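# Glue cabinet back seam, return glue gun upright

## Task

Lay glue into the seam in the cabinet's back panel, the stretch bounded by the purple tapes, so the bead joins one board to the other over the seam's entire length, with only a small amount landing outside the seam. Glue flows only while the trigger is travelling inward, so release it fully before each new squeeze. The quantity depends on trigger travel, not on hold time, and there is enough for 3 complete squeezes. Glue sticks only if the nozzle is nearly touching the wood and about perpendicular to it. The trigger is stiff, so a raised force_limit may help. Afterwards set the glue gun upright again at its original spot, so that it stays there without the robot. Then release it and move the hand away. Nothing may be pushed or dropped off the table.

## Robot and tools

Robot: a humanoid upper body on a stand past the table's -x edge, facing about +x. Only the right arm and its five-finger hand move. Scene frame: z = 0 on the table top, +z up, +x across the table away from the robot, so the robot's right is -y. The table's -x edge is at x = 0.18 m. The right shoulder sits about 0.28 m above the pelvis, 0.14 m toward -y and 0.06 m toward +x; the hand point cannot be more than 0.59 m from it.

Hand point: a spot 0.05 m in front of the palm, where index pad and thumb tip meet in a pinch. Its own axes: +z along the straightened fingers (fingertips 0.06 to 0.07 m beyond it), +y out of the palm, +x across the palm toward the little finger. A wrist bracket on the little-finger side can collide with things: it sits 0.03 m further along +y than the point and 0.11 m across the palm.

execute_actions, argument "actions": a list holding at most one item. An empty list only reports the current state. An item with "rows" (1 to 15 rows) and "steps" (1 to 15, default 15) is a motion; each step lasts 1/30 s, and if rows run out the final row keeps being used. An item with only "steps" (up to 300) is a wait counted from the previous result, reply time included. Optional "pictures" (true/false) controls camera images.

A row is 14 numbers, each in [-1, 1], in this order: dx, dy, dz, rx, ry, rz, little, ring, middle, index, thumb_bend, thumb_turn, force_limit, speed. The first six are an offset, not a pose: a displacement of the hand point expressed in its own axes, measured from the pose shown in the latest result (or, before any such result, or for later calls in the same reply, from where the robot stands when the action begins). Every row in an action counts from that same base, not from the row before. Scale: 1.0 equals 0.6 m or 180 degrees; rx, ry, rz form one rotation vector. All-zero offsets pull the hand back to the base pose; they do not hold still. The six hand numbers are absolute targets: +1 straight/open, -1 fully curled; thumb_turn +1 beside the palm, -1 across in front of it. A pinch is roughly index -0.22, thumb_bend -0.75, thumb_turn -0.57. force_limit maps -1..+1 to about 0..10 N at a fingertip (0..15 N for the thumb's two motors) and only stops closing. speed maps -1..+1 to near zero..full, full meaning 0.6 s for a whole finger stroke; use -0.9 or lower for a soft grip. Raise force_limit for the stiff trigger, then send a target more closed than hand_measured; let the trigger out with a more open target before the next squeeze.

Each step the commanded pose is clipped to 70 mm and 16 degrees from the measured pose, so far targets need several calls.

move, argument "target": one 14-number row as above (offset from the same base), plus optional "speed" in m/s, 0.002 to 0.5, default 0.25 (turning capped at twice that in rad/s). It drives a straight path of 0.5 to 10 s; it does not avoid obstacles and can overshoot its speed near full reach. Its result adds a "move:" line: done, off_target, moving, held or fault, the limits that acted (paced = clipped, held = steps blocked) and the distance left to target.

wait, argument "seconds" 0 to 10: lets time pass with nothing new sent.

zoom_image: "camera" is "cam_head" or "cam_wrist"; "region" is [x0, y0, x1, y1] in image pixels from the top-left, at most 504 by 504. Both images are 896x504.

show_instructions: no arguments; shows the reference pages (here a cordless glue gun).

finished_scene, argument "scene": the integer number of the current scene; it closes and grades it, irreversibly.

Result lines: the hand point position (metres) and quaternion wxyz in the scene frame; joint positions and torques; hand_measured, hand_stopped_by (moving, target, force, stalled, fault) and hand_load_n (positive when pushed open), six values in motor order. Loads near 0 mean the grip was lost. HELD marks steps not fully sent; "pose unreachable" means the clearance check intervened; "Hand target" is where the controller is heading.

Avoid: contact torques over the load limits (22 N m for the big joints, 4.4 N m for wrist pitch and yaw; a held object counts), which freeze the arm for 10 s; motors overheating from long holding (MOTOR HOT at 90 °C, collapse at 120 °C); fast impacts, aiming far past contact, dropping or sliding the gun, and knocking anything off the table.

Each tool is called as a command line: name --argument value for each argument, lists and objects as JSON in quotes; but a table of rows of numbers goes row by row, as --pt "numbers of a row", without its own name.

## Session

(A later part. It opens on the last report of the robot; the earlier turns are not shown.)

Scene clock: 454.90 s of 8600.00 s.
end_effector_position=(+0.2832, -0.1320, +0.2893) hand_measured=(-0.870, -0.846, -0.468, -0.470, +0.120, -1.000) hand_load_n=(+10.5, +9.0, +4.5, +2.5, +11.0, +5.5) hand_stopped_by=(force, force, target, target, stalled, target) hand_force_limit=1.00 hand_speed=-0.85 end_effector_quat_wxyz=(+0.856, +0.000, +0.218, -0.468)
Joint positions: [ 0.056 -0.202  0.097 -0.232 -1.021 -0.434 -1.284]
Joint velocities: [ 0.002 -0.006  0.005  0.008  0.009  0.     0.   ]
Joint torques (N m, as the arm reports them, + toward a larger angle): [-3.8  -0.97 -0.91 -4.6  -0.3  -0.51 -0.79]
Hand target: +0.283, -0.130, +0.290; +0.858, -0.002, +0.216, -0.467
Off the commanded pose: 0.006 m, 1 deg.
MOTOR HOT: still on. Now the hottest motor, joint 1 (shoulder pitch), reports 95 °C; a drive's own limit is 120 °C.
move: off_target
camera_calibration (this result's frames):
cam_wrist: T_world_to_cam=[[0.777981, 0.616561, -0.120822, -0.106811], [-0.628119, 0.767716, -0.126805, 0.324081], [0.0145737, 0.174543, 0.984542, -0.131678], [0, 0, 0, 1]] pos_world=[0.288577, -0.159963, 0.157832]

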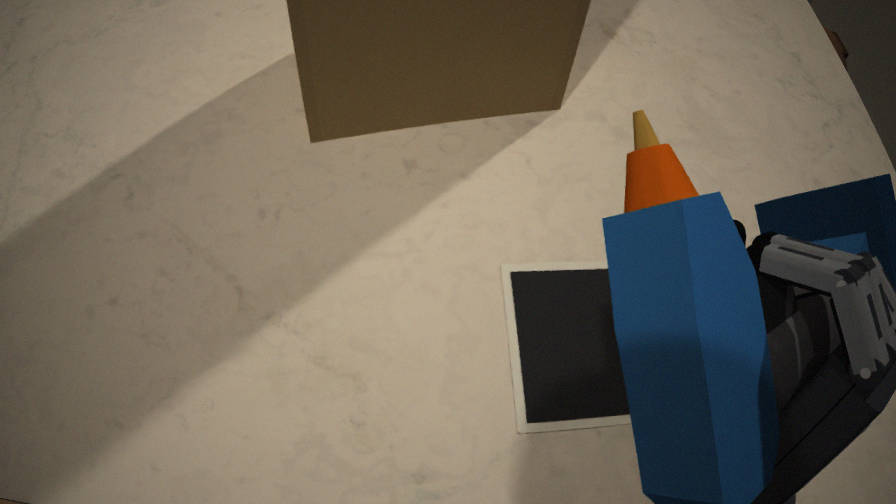

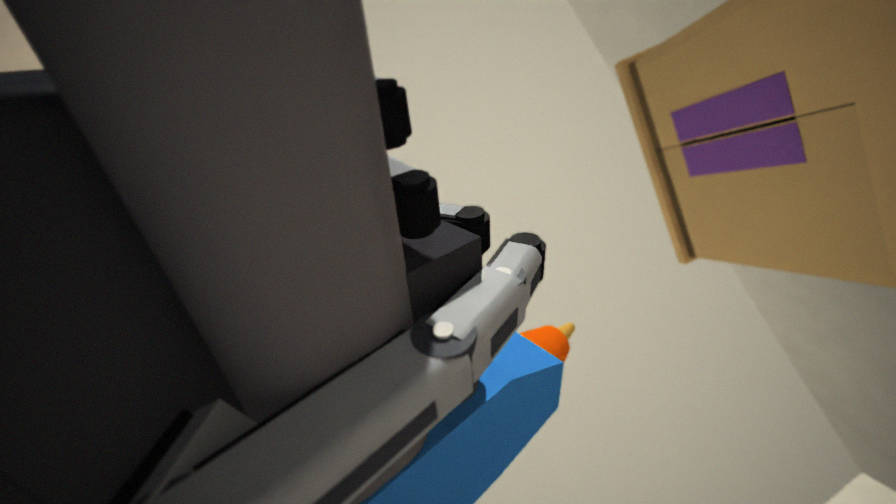

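move --target '[-0.043,-0.034,-0.007,0,0,0,-1,-1,-0.47,-0.47,0.1,-1,1,-0.85]' --speed 0.08

Scene clock: 506.57 s of 8600.00 s.
end_effector_position=(+0.2535, -0.1227, +0.2999) hand_measured=(-0.870, -0.846, -0.468, -0.470, +0.120, -1.000) hand_load_n=(+10.5, +9.0, +4.5, +2.5, +11.0, +5.5) hand_stopped_by=(force, force, target, target, stalled, target) hand_force_limit=1.00 hand_speed=-0.85 end_effector_quat_wxyz=(+0.856, +0.001, +0.218, -0.468)
Joint positions: [ 0.212 -0.171  0.137 -0.399 -1.071 -0.418 -1.276]
Joint velocities: [-0.003 -0.002  0.008  0.002 -0.003  0.003  0.   ]
Joint torques (N m, as the arm reports them, + toward a larger angle): [-2.51 -0.45 -0.69 -4.82 -0.34 -0.4  -0.59]
Hand target: +0.254, -0.122, +0.300; +0.856, -0.001, +0.218, -0.469
Off the commanded pose: 0.001 m, 0 deg.
MOTOR HOT: cleared. Now the hottest motor, joint 4 (elbow), reports 79 °C.
After step 90, 47.90 s passed at rest.
move: done
camera_calibration (this result's frames):
cam_wrist: T_world_to_cam=[[0.778129, 0.616644, -0.119438, -0.0885888], [-0.627965, 0.767775, -0.127208, 0.299739], [0.0132594, 0.173987, 0.984659, -0.143024], [0, 0, 0, 1]] pos_world=[0.259056, -0.15062, 0.168378]

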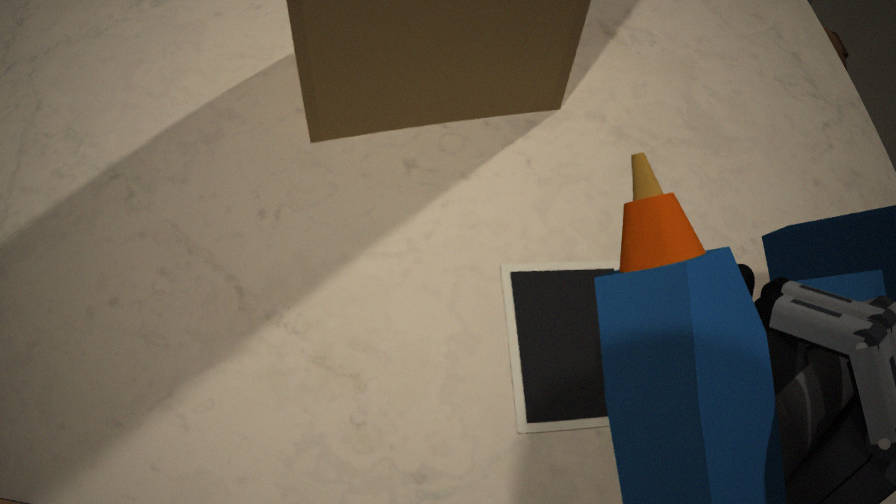

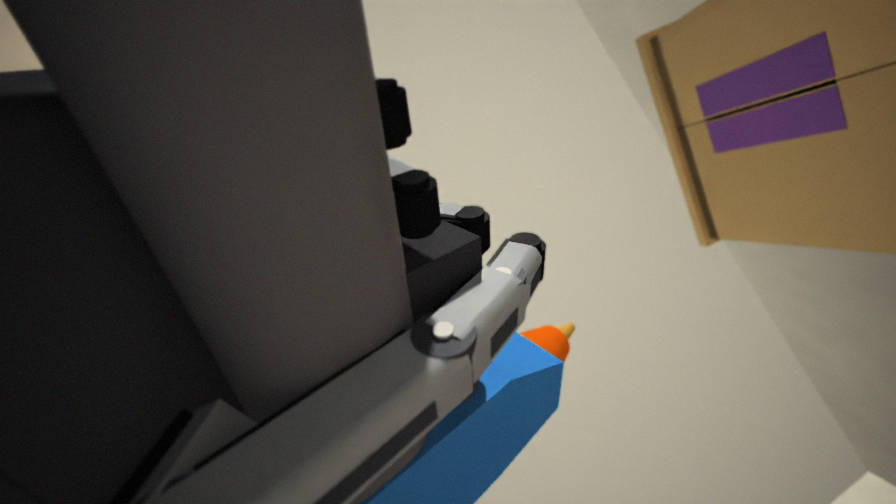

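wait --seconds 10

move --target '[0.1109,0.386,0.3448,-0.0888,0.0032,-0.0259,-1,-1,-0.47,-0.47,0.1,-1,1,-0.85]' --speed 0.12

zoom_image --camera "cam_wrist" --region '[510, 270, 650, 380]'

move --target '[-0.0732,-0.0934,0.161,0,0,0,-1,-1,-0.47,-0.47,0.1,-1,1,-0.85]' --speed 0.04

zoom_image --camera "cam_wrist" --region '[510, 270, 650, 380]'

move --target '[-0.011,-0.2025,-0.587,0.089,-0.003,0.026,-1,-1,-0.47,-0.47,0.1,-1,1,-0.85]' --speed 0.2

Scene clock: 547.80 s of 8600.00 s.
end_effector_position=(+0.2536, -0.1227, +0.2999) hand_measured=(-0.870, -0.846, -0.468, -0.470, +0.120, -1.000) hand_load_n=(+10.5, +9.0, +4.5, +2.5, +11.0, +5.5) hand_stopped_by=(force, force, target, target, stalled, target) hand_force_limit=1.00 hand_speed=-0.85 end_effector_quat_wxyz=(+0.856, +0.001, +0.218, -0.468)
Joint positions: [ 0.212 -0.171  0.137 -0.399 -1.071 -0.418 -1.276]
Joint velocities: [-0.008 -0.002 -0.003 -0.005  0.009  0.     0.   ]
Joint torques (N m, as the arm reports them, + toward a larger angle): [-2.53 -0.47 -0.69 -4.83 -0.31 -0.38 -0.59]
Hand target: +0.254, -0.122, +0.300; +0.856, -0.001, +0.218, -0.469
Off the commanded pose: 0.001 m, 0 deg.
Steps of this call (steps 1 to 90: nothing new was sent; then 38.23 s passed at rest). Readings (end_effector_position | what the end effector reports):
1: (+0.2535, -0.1227, +0.2999) | hand_measured=(-0.870, -0.846, -0.468, -0.470, +0.120, -1.000) hand_load_n=(+10.5, +9.0, +4.5, +2.5, +11.0, +5.5) hand_stopped_by=(force, force, target, target, stalled, target) hand_force_limit=1.00 hand_speed=-0.85
2: (+0.2536, -0.1227, +0.2999) | hand_measured=(-0.870, -0.846, -0.468, -0.470, +0.120, -1.000) hand_load_n=(+10.5, +9.0, +4.5, +2.5, +11.0, +5.5) hand_stopped_by=(force, force, target, target, stalled, target) hand_force_limit=1.00 hand_speed=-0.85
4: (+0.2536, -0.1227, +0.2999) | hand_measured=(-0.870, -0.846, -0.468, -0.470, +0.120, -1.000) hand_load_n=(+10.5, +9.0, +4.5, +2.5, +11.0, +5.5) hand_stopped_by=(force, force, target, target, stalled, target) hand_force_limit=1.00 hand_speed=-0.85
8: (+0.2536, -0.1227, +0.2999) | hand_measured=(-0.870, -0.846, -0.468, -0.470, +0.120, -1.000) hand_load_n=(+10.5, +9.0, +4.5, +2.5, +11.0, +5.5) hand_stopped_by=(force, force, target, target, stalled, target) hand_force_limit=1.00 hand_speed=-0.85
90: the state above
camera_calibration (this result's frames):
cam_wrist: T_world_to_cam=[[0.778229, 0.616504, -0.119505, -0.0886142], [-0.627838, 0.767883, -0.127183, 0.29974], [0.0133573, 0.174007, 0.984654, -0.143031], [0, 0, 0, 1]] pos_world=[0.259061, -0.150645, 0.168368]

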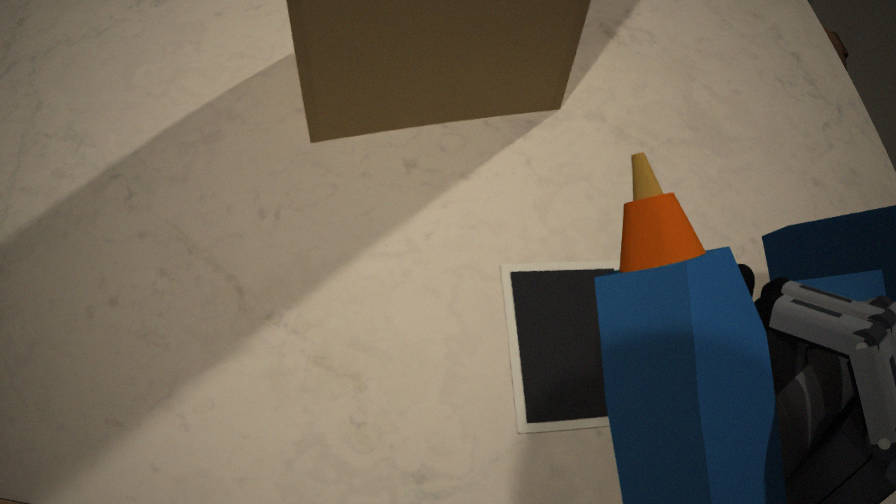

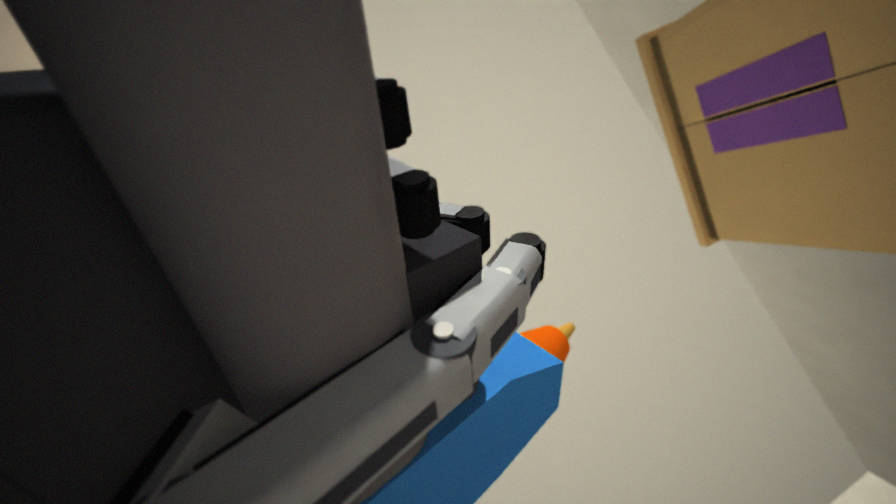

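Scene clock: 551.03 s of 8600.00 s.
end_effector_position=(+0.5487, -0.0956, +0.4119) hand_measured=(-0.870, -0.846, -0.468, -0.470, +0.120, -1.000) hand_load_n=(+10.5, +9.0, +4.5, +2.5, +11.0, +5.5) hand_stopped_by=(force, force, target, target, stalled, target) hand_force_limit=1.00 hand_speed=-0.85 end_effector_quat_wxyz=(+0.828, -0.118, +0.292, -0.464)
Joint positions: [-1.3   -0.297  0.     0.834 -0.819 -0.246 -0.725]
Joint velocities: [ 0.008  0.002 -0.002  0.     0.    -0.006 -0.001]
Joint torques (N m, as the arm reports them, + toward a larger angle): [-12.5   -2.39  -0.86  -4.78  -0.17  -0.75  -1.34]
Hand target: +0.548, -0.095, +0.413; +0.829, -0.119, +0.289, -0.465
Off the commanded pose: 0.008 m, 1 deg.
move: off_target
camera_calibration (this result's frames):
cam_wrist: T_world_to_cam=[[0.69361, 0.607794, -0.386642, -0.165968], [-0.677267, 0.73307, -0.0625987, 0.475683], [0.245389, 0.305279, 0.920103, -0.350182], [0, 0, 0, 1]] pos_world=[0.523212, -0.140931, 0.28781]

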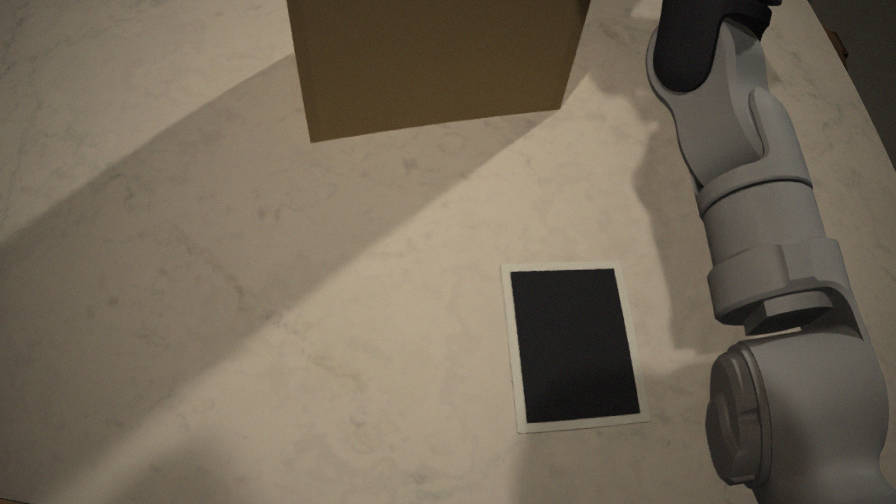

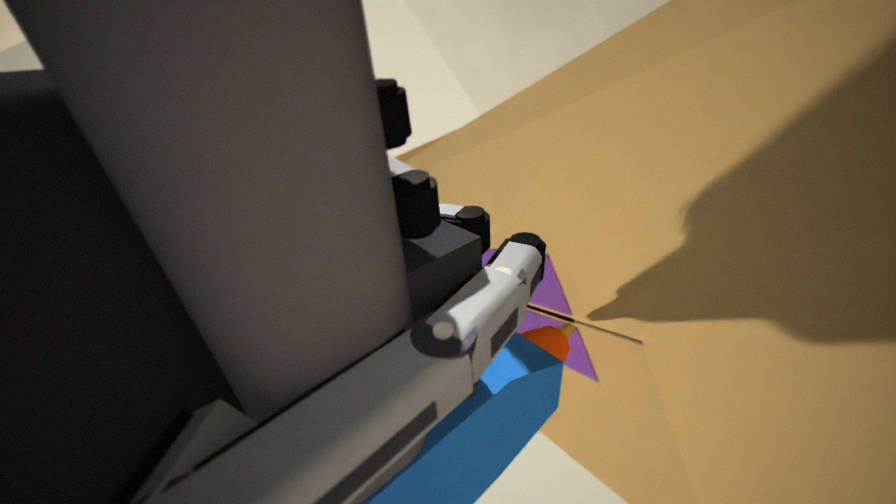

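Region (510, 270, 650, 380) of cam_wrist's 896x504 image, scaled by 3.600, with more detail than that image has; it fills the top 396 rows of this view, and the rest is white.

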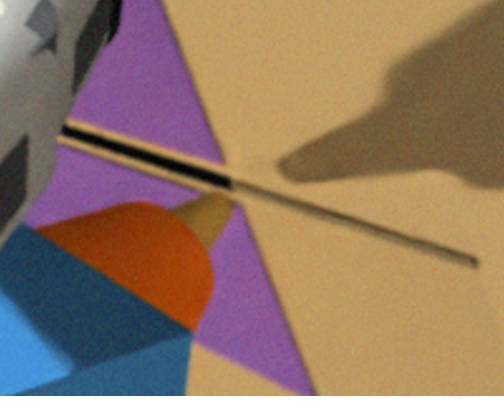

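Scene clock: 554.43 s of 8600.00 s.
end_effector_position=(+0.5486, -0.0980, +0.5302) hand_measured=(-0.870, -0.846, -0.468, -0.470, +0.120, -1.000) hand_load_n=(+10.5, +9.0, +4.5, +2.5, +11.0, +5.5) hand_stopped_by=(force, force, target, target, stalled, target) hand_force_limit=1.00 hand_speed=-0.85 end_effector_quat_wxyz=(+0.824, -0.119, +0.299, -0.467)
Joint positions: [-1.611 -0.353 -0.062  0.782 -0.796 -0.038 -0.391]
Joint velocities: [-0.011  0.     0.051 -0.005  0.051  0.017  0.   ]
Joint torques (N m, as the arm reports them, + toward a larger angle): [-12.72  -2.51  -0.74  -4.89  -0.18  -0.74  -1.12]
Hand target: +0.548, -0.099, +0.531; +0.824, -0.119, +0.299, -0.467
Off the commanded pose: 0.002 m, 1 deg.
joint sent to its limit — the command would take joint 1 (shoulder pitch) past its lower limit, so that joint was sent only as far as its limit.
move: done
camera_calibration (this result's frames):
cam_wrist: T_world_to_cam=[[0.694162, 0.601074, -0.396042, -0.114749], [-0.670336, 0.740274, -0.0514151, 0.475741], [0.262275, 0.301172, 0.916792, -0.466214], [0, 0, 0, 1]] pos_world=[0.520837, -0.142796, 0.406436]

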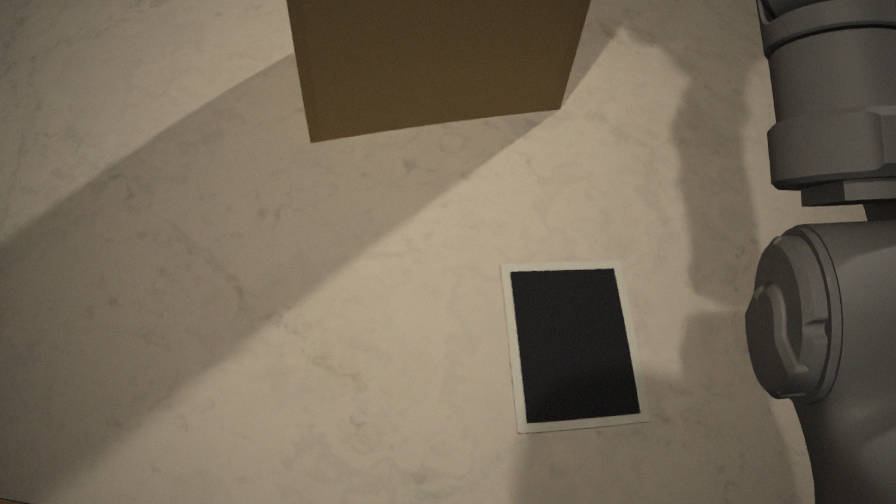

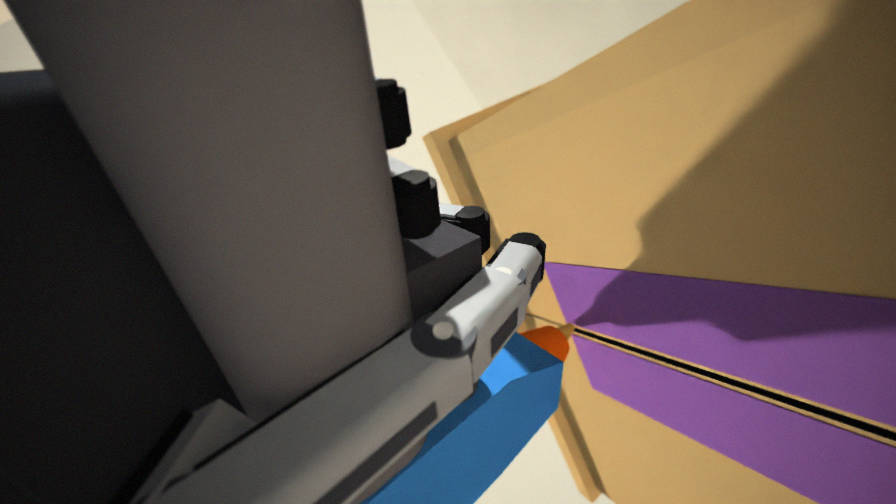

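Region (510, 270, 650, 380) of cam_wrist's 896x504 image, scaled by 3.600, with more detail than that image has; it fills the top 396 rows of this view, and the rest is white.

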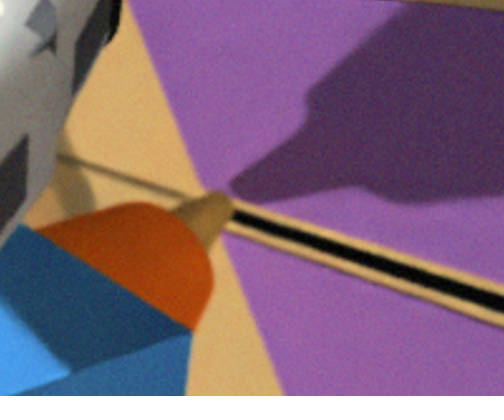

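Scene clock: 556.80 s of 8600.00 s.
end_effector_position=(+0.2483, -0.1232, +0.3141) hand_measured=(-0.870, -0.846, -0.468, -0.470, +0.120, -1.000) hand_load_n=(+10.5, +9.0, +4.5, +2.5, +11.0, +5.5) hand_stopped_by=(force, force, target, target, stalled, target) hand_force_limit=1.00 hand_speed=-0.85 end_effector_quat_wxyz=(+0.850, +0.000, +0.230, -0.473)
Joint positions: [ 0.279 -0.116  0.12  -0.522 -1.061 -0.411 -1.169]
Joint velocities: [-0.002 -0.002  0.003  0.    -0.014 -0.001  0.   ]
Joint torques (N m, as the arm reports them, + toward a larger angle): [-2.52 -0.54 -0.56 -4.68 -0.34 -0.61 -0.81]
Hand target: +0.248, -0.122, +0.314; +0.852, -0.001, +0.227, -0.472
Off the commanded pose: 0.006 m, 1 deg.
MOTOR HOT: a motor reached 90 °C. Now the hottest motor, joint 1 (shoulder pitch), reports 90 °C. The temperature limit of the motors' drives, at which the controller stops the arm, is 120 °C. To cool a motor, set the load down, stop pushing, or move to a pose that needs little force.
move: off_target
camera_calibration (this result's frames):
cam_wrist: T_world_to_cam=[[0.783562, 0.606943, -0.132857, -0.0808576], [-0.62009, 0.777345, -0.105939, 0.291168], [0.0389768, 0.165394, 0.985457, -0.164614], [0, 0, 0, 1]] pos_world=[0.250324, -0.150036, 0.182324]

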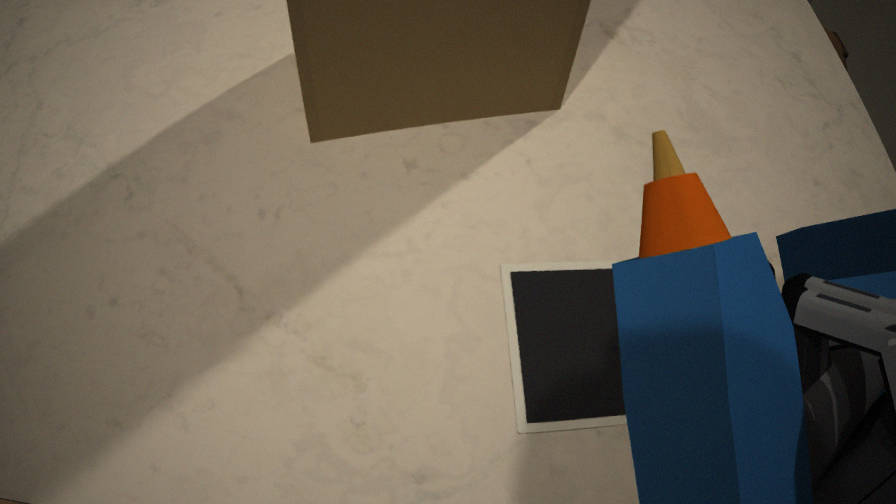

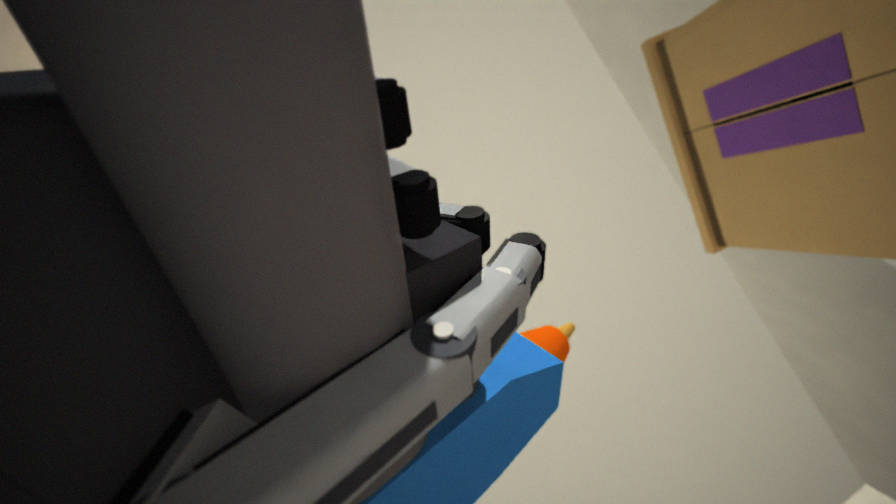

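move --target '[0.0937,0.394,0.3337,-0.0724,0.0073,-0.0508,-1,-1,-0.47,-0.47,0.1,-1,1,-0.85]' --speed 0.12

zoom_image --camera "cam_wrist" --region '[510, 270, 650, 380]'

move --target '[-0.0742,-0.0975,0.154,0,0,0,-1,-1,-0.47,-0.47,0.1,-1,1,-0.85]' --speed 0.04

zoom_image --camera "cam_wrist" --region '[510, 270, 650, 380]'

move --target '[0.06,-0.2265,-0.569,0.0724,-0.0073,0.0508,-1,-1,-0.47,-0.47,0.1,-1,1,-0.85]' --speed 0.2

Scene clock: 640.60 s of 8600.00 s.
end_effector_position=(+0.5429, -0.0888, +0.4179) hand_measured=(-0.870, -0.846, -0.468, -0.470, +0.120, -1.000) hand_load_n=(+10.5, +9.0, +4.5, +2.5, +11.0, +5.5) hand_stopped_by=(force, force, target, target, stalled, target) hand_force_limit=1.00 hand_speed=-0.85 end_effector_quat_wxyz=(+0.802, -0.103, +0.296, -0.508)
Joint positions: [-1.25  -0.176 -0.063  0.632 -0.976 -0.035 -0.674]
Joint velocities: [ 0.003  0.006  0.     0.002  0.011 -0.005  0.   ]
Joint torques (N m, as the arm reports them, + toward a larger angle): [-12.06  -2.01  -0.66  -4.81  -0.28  -0.77  -1.32]
Hand target: +0.543, -0.090, +0.418; +0.802, -0.101, +0.297, -0.508
Off the commanded pose: 0.008 m, 1 deg.
MOTOR HOT: cleared. Now the hottest motor, joint 4 (elbow), reports 83 °C.
After step 90, 77.60 s passed at rest.
move: off_target
camera_calibration (this result's frames):
cam_wrist: T_world_to_cam=[[0.755836, 0.528311, -0.386782, -0.204536], [-0.593989, 0.801797, -0.0655668, 0.429279], [0.275481, 0.279302, 0.919837, -0.374882], [0, 0, 0, 1]] pos_world=[0.512855, -0.131431, 0.293866]

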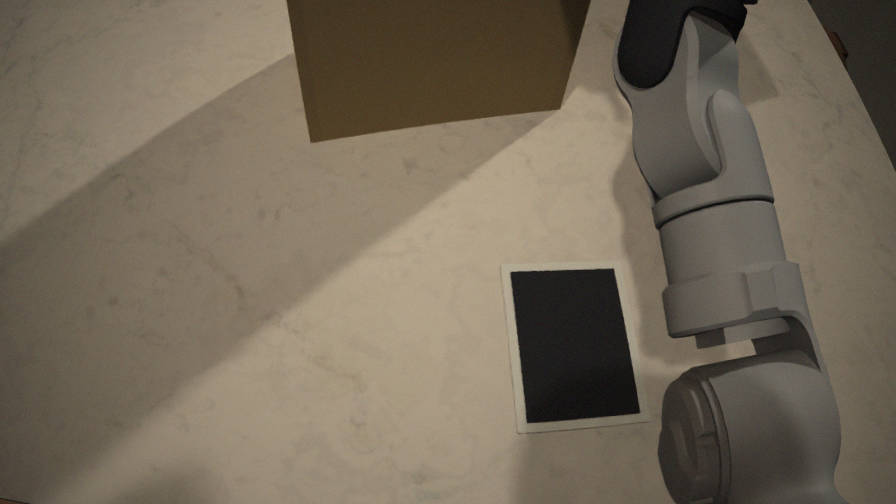

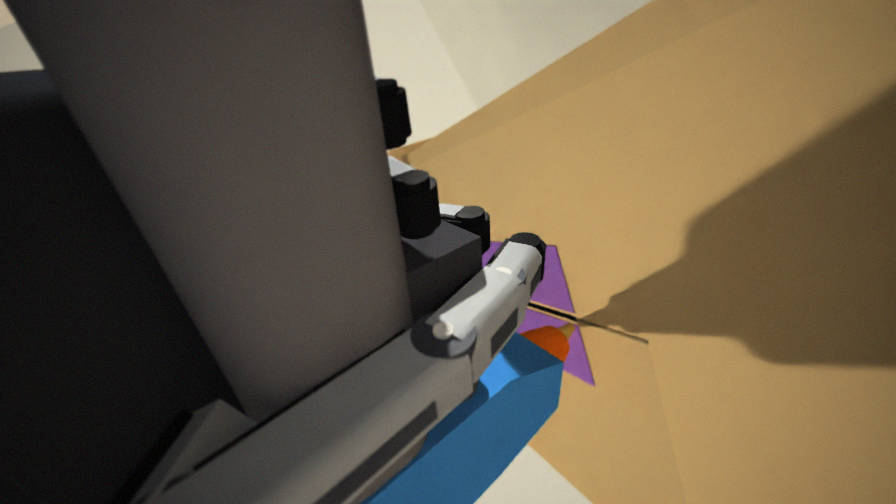

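Region (510, 270, 650, 380) of cam_wrist's 896x504 image, scaled by 3.600, with more detail than that image has; it fills the top 396 rows of this view, and the rest is white.

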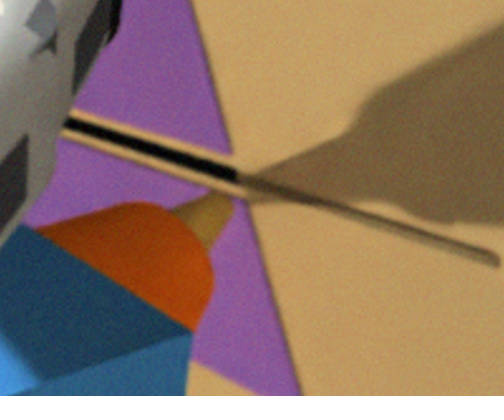

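Scene clock: 643.90 s of 8600.00 s.
end_effector_position=(+0.5373, -0.0891, +0.5367) hand_measured=(-0.870, -0.846, -0.468, -0.470, +0.120, -1.000) hand_load_n=(+10.5, +9.0, +4.5, +2.5, +11.0, +5.5) hand_stopped_by=(force, force, target, target, stalled, target) hand_force_limit=1.00 hand_speed=-0.85 end_effector_quat_wxyz=(+0.803, -0.102, +0.293, -0.508)
Joint positions: [-1.577 -0.24  -0.108  0.605 -0.976  0.13  -0.362]
Joint velocities: [ 0.006  0.    -0.009  0.011  0.     0.     0.006]
Joint torques (N m, as the arm reports them, + toward a larger angle): [-12.3   -2.22  -0.32  -4.27  -0.33  -0.74  -1.1 ]
Hand target: +0.539, -0.091, +0.535; +0.802, -0.102, +0.297, -0.508
Off the commanded pose: 0.002 m, 0 deg.
move: done
camera_calibration (this result's frames):
cam_wrist: T_world_to_cam=[[0.757887, 0.528025, -0.38314, -0.157298], [-0.594095, 0.801263, -0.0709148, 0.436874], [0.269551, 0.281367, 0.920964, -0.479763], [0, 0, 0, 1]] pos_world=[0.508079, -0.132004, 0.412558]

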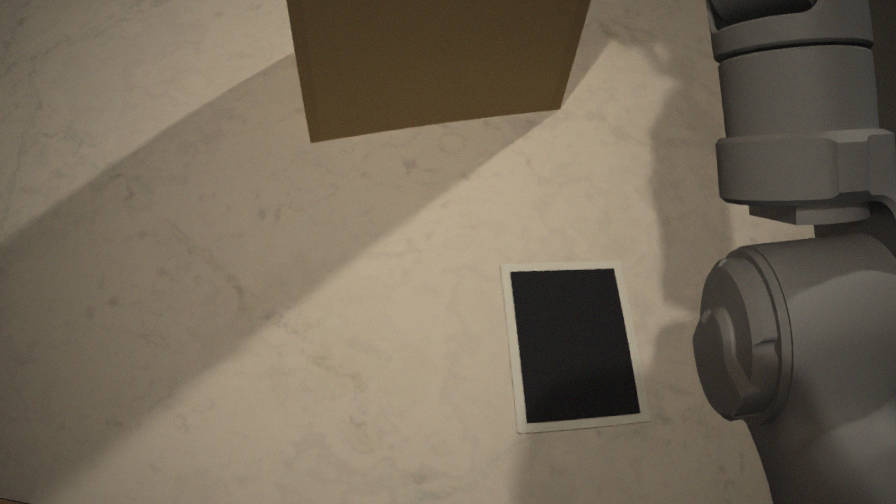

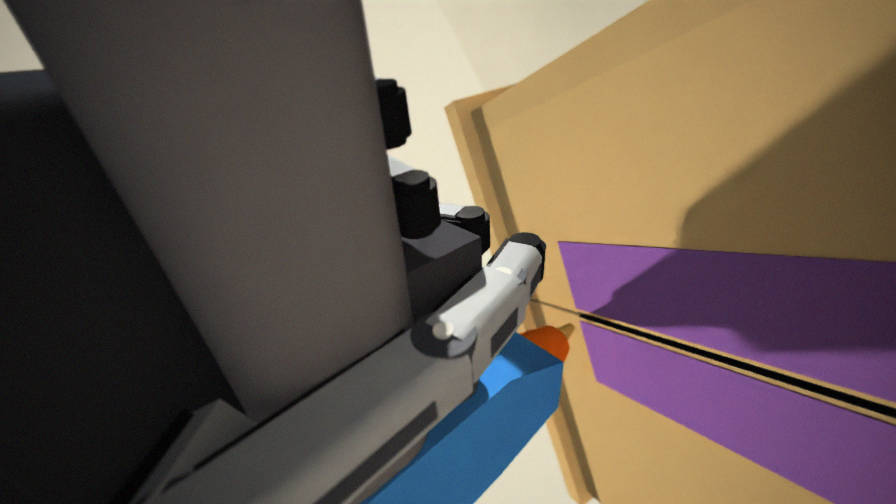

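Region (510, 270, 650, 380) of cam_wrist's 896x504 image, scaled by 3.600, with more detail than that image has; it fills the top 396 rows of this view, and the rest is white.

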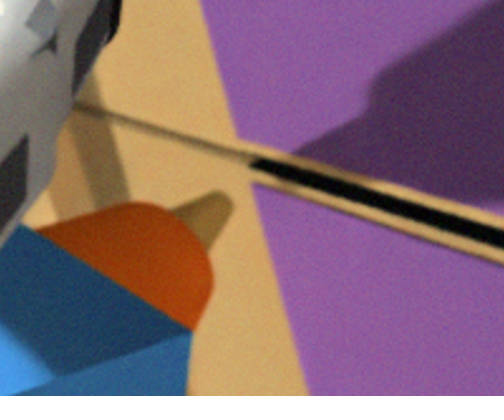

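Scene clock: 646.23 s of 8600.00 s.
end_effector_position=(+0.2491, -0.1319, +0.3133) hand_measured=(-0.870, -0.846, -0.468, -0.470, +0.120, -1.000) hand_load_n=(+10.5, +9.0, +4.5, +2.5, +11.0, +5.5) hand_stopped_by=(force, force, target, target, stalled, target) hand_force_limit=1.00 hand_speed=-0.85 end_effector_quat_wxyz=(+0.850, -0.002, +0.228, -0.474)
Joint positions: [ 0.275 -0.114  0.054 -0.503 -1.028 -0.468 -1.153]
Joint velocities: [-0.005  0.002  0.    -0.008 -0.006 -0.001  0.   ]
Joint torques (N m, as the arm reports them, + toward a larger angle): [-2.53 -0.65 -0.65 -4.66 -0.26 -0.63 -0.81]
Hand target: +0.249, -0.130, +0.313; +0.852, -0.003, +0.226, -0.473
Off the commanded pose: 0.006 m, 1 deg.
MOTOR HOT: a motor reached 90 °C. Now the hottest motor, joint 1 (shoulder pitch), reports 88 °C. The temperature limit of the motors' drives, at which the controller stops the arm, is 120 °C. To cool a motor, set the load down, stop pushing, or move to a pose that needs little force.
move: off_target
camera_calibration (this result's frames):
cam_wrist: T_world_to_cam=[[0.784039, 0.605839, -0.135063, -0.0758088], [-0.619534, 0.777198, -0.110184, 0.299523], [0.0382171, 0.170065, 0.984691, -0.161297], [0, 0, 0, 1]] pos_world=[0.251166, -0.15943, 0.181591]

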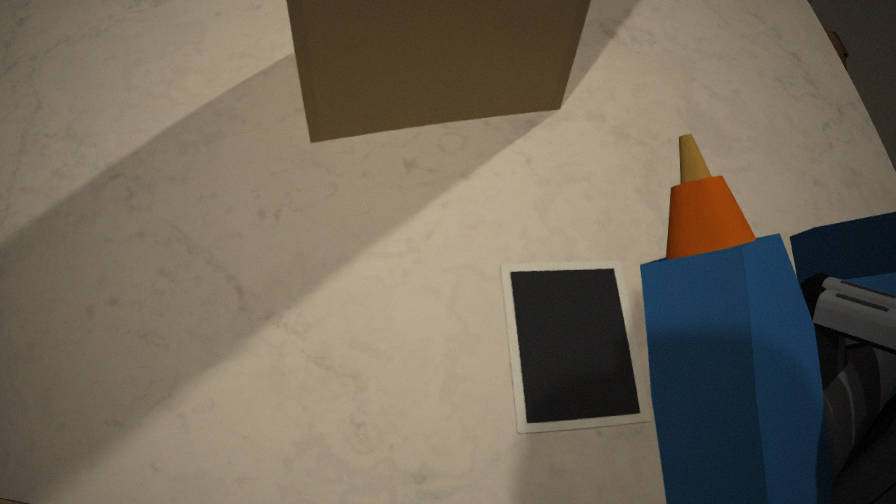

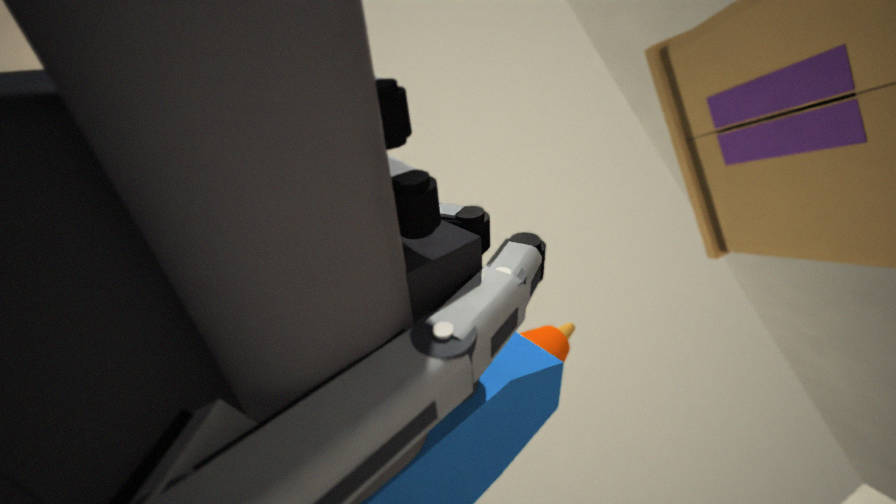

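execute_actions --actions '[{"rows": [[0,0,0,0,0,0,-1,-1,-0.5,-0.505,0.1,-1,1,-0.9]], "steps": 12}]' --pictures true

execute_actions --actions '[{"steps": 300}]' --pictures false

execute_actions --actions '[{"steps": 300}]' --pictures false

zoom_image --camera "cam_wrist" --region '[510, 270, 650, 380]'

Scene clock: 700.77 s of 8600.00 s.
end_effector_position=(+0.2490, -0.1319, +0.3133) hand_measured=(-0.870, -0.846, -0.498, -0.504, +0.120, -1.000) hand_load_n=(+10.0, +9.0, +5.0, +4.0, +11.5, +5.0) hand_stopped_by=(force, force, target, moving, stalled, target) hand_force_limit=1.00 hand_speed=-0.90 end_effector_quat_wxyz=(+0.850, -0.002, +0.228, -0.474)
Joint positions: [ 0.275 -0.114  0.054 -0.503 -1.028 -0.468 -1.153]
Joint velocities: [-0.012  0.017  0.009 -0.006  0.005  0.     0.   ]
Joint torques (N m, as the arm reports them, + toward a larger angle): [-2.34 -0.57 -0.75 -4.74 -0.1  -0.55 -0.71]
Hand target: +0.249, -0.132, +0.313; +0.850, -0.002, +0.228, -0.474
Off the commanded pose: 0.000 m, 0 deg.
MOTOR HOT: cleared. Now the hottest motor, joint 4 (elbow), reports 85 °C.
Steps of this call (steps 1 to 90: nothing new was sent; then 51.13 s passed at rest; steps 91 to 102: all 12 steps of this action). Readings (end_effector_position | what the end effector reports):
91: (+0.2490, -0.1319, +0.3133) | hand_measured=(-0.870, -0.846, -0.468, -0.470, +0.120, -1.000) hand_load_n=(+10.5, +9.0, +4.5, +2.5, +11.0, +5.5) hand_stopped_by=(force, force, moving, moving, stalled, target) hand_force_limit=1.00 hand_speed=-0.90
92: (+0.2490, -0.1319, +0.3133) | hand_measured=(-0.870, -0.846, -0.468, -0.470, +0.120, -1.000) hand_load_n=(+10.5, +9.0, +4.5, +2.5, +11.0, +5.5) hand_stopped_by=(force, force, moving, moving, stalled, target) hand_force_limit=1.00 hand_speed=-0.90
94: (+0.2490, -0.1319, +0.3133) | hand_measured=(-0.870, -0.846, -0.472, -0.474, +0.120, -1.000) hand_load_n=(+10.5, +9.0, +5.0, +3.0, +11.5, +5.5) hand_stopped_by=(force, force, moving, moving, stalled, target) hand_force_limit=1.00 hand_speed=-0.90
98: (+0.2490, -0.1319, +0.3133) | hand_measured=(-0.870, -0.846, -0.494, -0.496, +0.120, -1.000) hand_load_n=(+10.0, +9.0, +5.5, +3.5, +11.5, +5.0) hand_stopped_by=(force, force, moving, moving, stalled, target) hand_force_limit=1.00 hand_speed=-0.90
102: the state above
camera_calibration (this result's frames):
cam_wrist: T_world_to_cam=[[0.783991, 0.605909, -0.135029, -0.075797], [-0.619598, 0.777144, -0.110207, 0.299524], [0.0381617, 0.170066, 0.984694, -0.161291], [0, 0, 0, 1]] pos_world=[0.251164, -0.159417, 0.181597]

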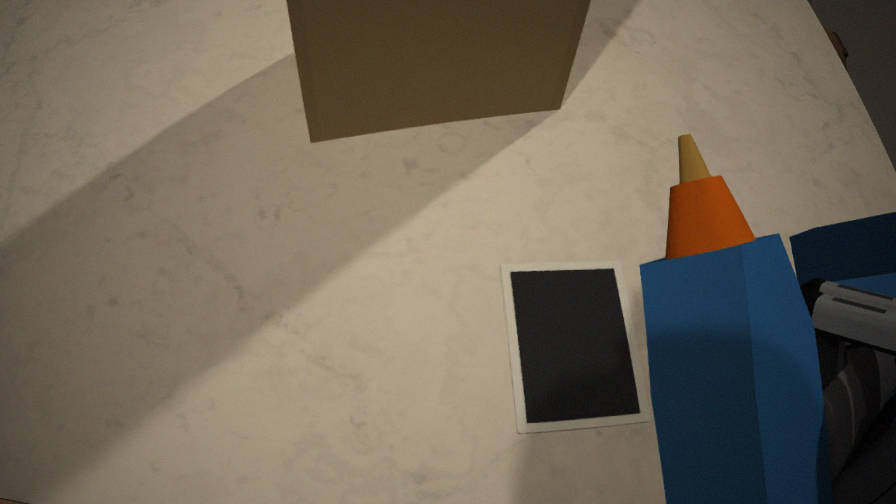

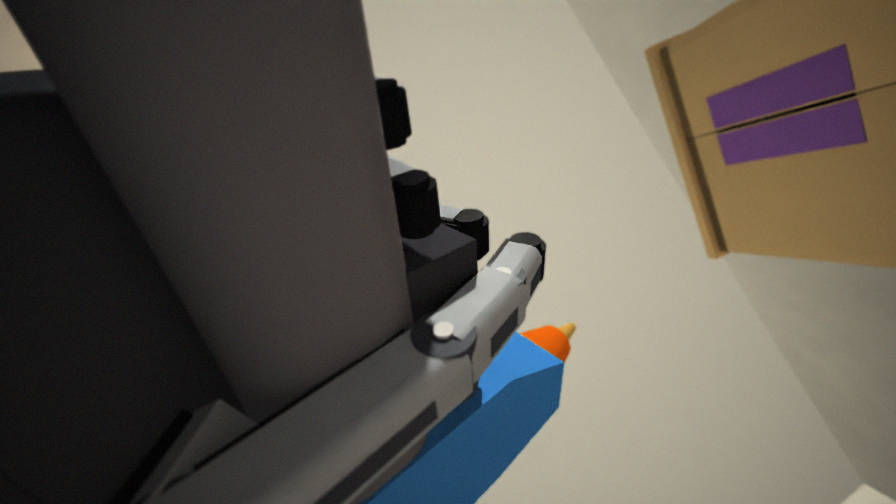

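Scene clock: 710.77 s of 8600.00 s.
end_effector_position=(+0.2490, -0.1319, +0.3133) hand_measured=(-0.870, -0.846, -0.498, -0.502, +0.120, -1.000) hand_load_n=(+10.0, +9.0, +5.0, +4.0, +11.5, +5.0) hand_stopped_by=(force, force, target, target, stalled, target) hand_force_limit=1.00 hand_speed=-0.90 end_effector_quat_wxyz=(+0.850, -0.002, +0.228, -0.474)
Joint positions: [ 0.275 -0.114  0.054 -0.503 -1.028 -0.468 -1.153]
Joint velocities: [ 0.     0.     0.    -0.002  0.     0.     0.   ]
Joint torques (N m, as the arm reports them, + toward a larger angle): [-2.35 -0.56 -0.74 -4.74 -0.11 -0.55 -0.71]
Hand target: +0.249, -0.132, +0.313; +0.850, -0.002, +0.228, -0.474
Off the commanded pose: 0.000 m, 0 deg.
Steps of this call (steps 1 to 90: nothing new was sent; then 7.00 s passed at rest). Readings (end_effector_position | what the end effector reports):
1: (+0.2490, -0.1319, +0.3133) | hand_measured=(-0.870, -0.846, -0.498, -0.504, +0.120, -1.000) hand_load_n=(+10.0, +9.0, +5.0, +4.0, +11.5, +5.0) hand_stopped_by=(force, force, target, target, stalled, target) hand_force_limit=1.00 hand_speed=-0.90
2: (+0.2490, -0.1319, +0.3133) | hand_measured=(-0.870, -0.846, -0.498, -0.502, +0.120, -1.000) hand_load_n=(+10.0, +9.0, +5.0, +4.0, +11.5, +5.0) hand_stopped_by=(force, force, target, target, stalled, target) hand_force_limit=1.00 hand_speed=-0.90
4: (+0.2490, -0.1319, +0.3133) | hand_measured=(-0.870, -0.846, -0.498, -0.502, +0.120, -1.000) hand_load_n=(+10.0, +9.0, +5.0, +4.0, +11.5, +5.0) hand_stopped_by=(force, force, target, target, stalled, target) hand_force_limit=1.00 hand_speed=-0.90
8: (+0.2490, -0.1319, +0.3133) | hand_measured=(-0.870, -0.846, -0.498, -0.502, +0.120, -1.000) hand_load_n=(+10.0, +9.0, +5.0, +4.0, +11.5, +5.0) hand_stopped_by=(force, force, target, target, stalled, target) hand_force_limit=1.00 hand_speed=-0.90
90: the state above

Scene clock: 720.77 s of 8600.00 s.
end_effector_position=(+0.2490, -0.1319, +0.3133) hand_measured=(-0.870, -0.846, -0.498, -0.502, +0.120, -1.000) hand_load_n=(+10.0, +9.0, +5.0, +4.0, +11.5, +5.0) hand_stopped_by=(force, force, target, target, stalled, target) hand_force_limit=1.00 hand_speed=-0.90 end_effector_quat_wxyz=(+0.850, -0.002, +0.228, -0.474)
Joint positions: [ 0.275 -0.114  0.054 -0.503 -1.028 -0.468 -1.153]
Joint velocities: [ 0.003 -0.003  0.003  0.002 -0.003  0.     0.   ]
Joint torques (N m, as the arm reports them, + toward a larger angle): [-2.36 -0.58 -0.75 -4.74 -0.11 -0.55 -0.71]
Hand target: +0.249, -0.132, +0.313; +0.850, -0.002, +0.228, -0.474
Off the commanded pose: 0.000 m, 0 deg.
Steps of this call (steps 1 to 90: nothing new was sent; then 7.00 s passed at rest). Readings (end_effector_position | what the end effector reports):
1: (+0.2490, -0.1319, +0.3133) | hand_measured=(-0.870, -0.846, -0.498, -0.502, +0.120, -1.000) hand_load_n=(+10.0, +9.0, +5.0, +4.0, +11.5, +5.0) hand_stopped_by=(force, force, target, target, stalled, target) hand_force_limit=1.00 hand_speed=-0.90
2: (+0.2490, -0.1319, +0.3133) | hand_measured=(-0.870, -0.846, -0.498, -0.502, +0.120, -1.000) hand_load_n=(+10.0, +9.0, +5.0, +4.0, +11.5, +5.0) hand_stopped_by=(force, force, target, target, stalled, target) hand_force_limit=1.00 hand_speed=-0.90
4: (+0.2490, -0.1319, +0.3133) | hand_measured=(-0.870, -0.846, -0.498, -0.502, +0.120, -1.000) hand_load_n=(+10.0, +9.0, +5.0, +4.0, +11.5, +5.0) hand_stopped_by=(force, force, target, target, stalled, target) hand_force_limit=1.00 hand_speed=-0.90
8: (+0.2490, -0.1319, +0.3133) | hand_measured=(-0.870, -0.846, -0.498, -0.502, +0.120, -1.000) hand_load_n=(+10.0, +9.0, +5.0, +4.0, +11.5, +5.0) hand_stopped_by=(force, force, target, target, stalled, target) hand_force_limit=1.00 hand_speed=-0.90
90: the state above

Region (510, 270, 650, 380) of cam_wrist's 896x504 image, scaled by 3.600, with more detail than that image has; it fills the top 396 rows of this view, and the rest is white.

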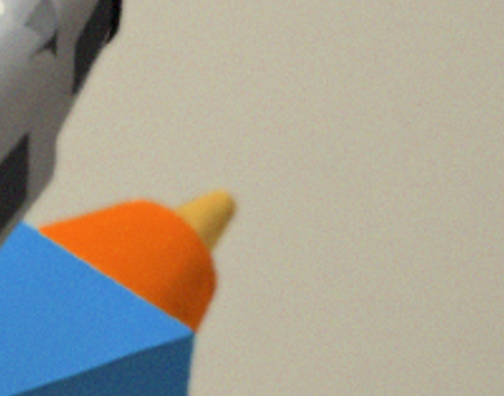

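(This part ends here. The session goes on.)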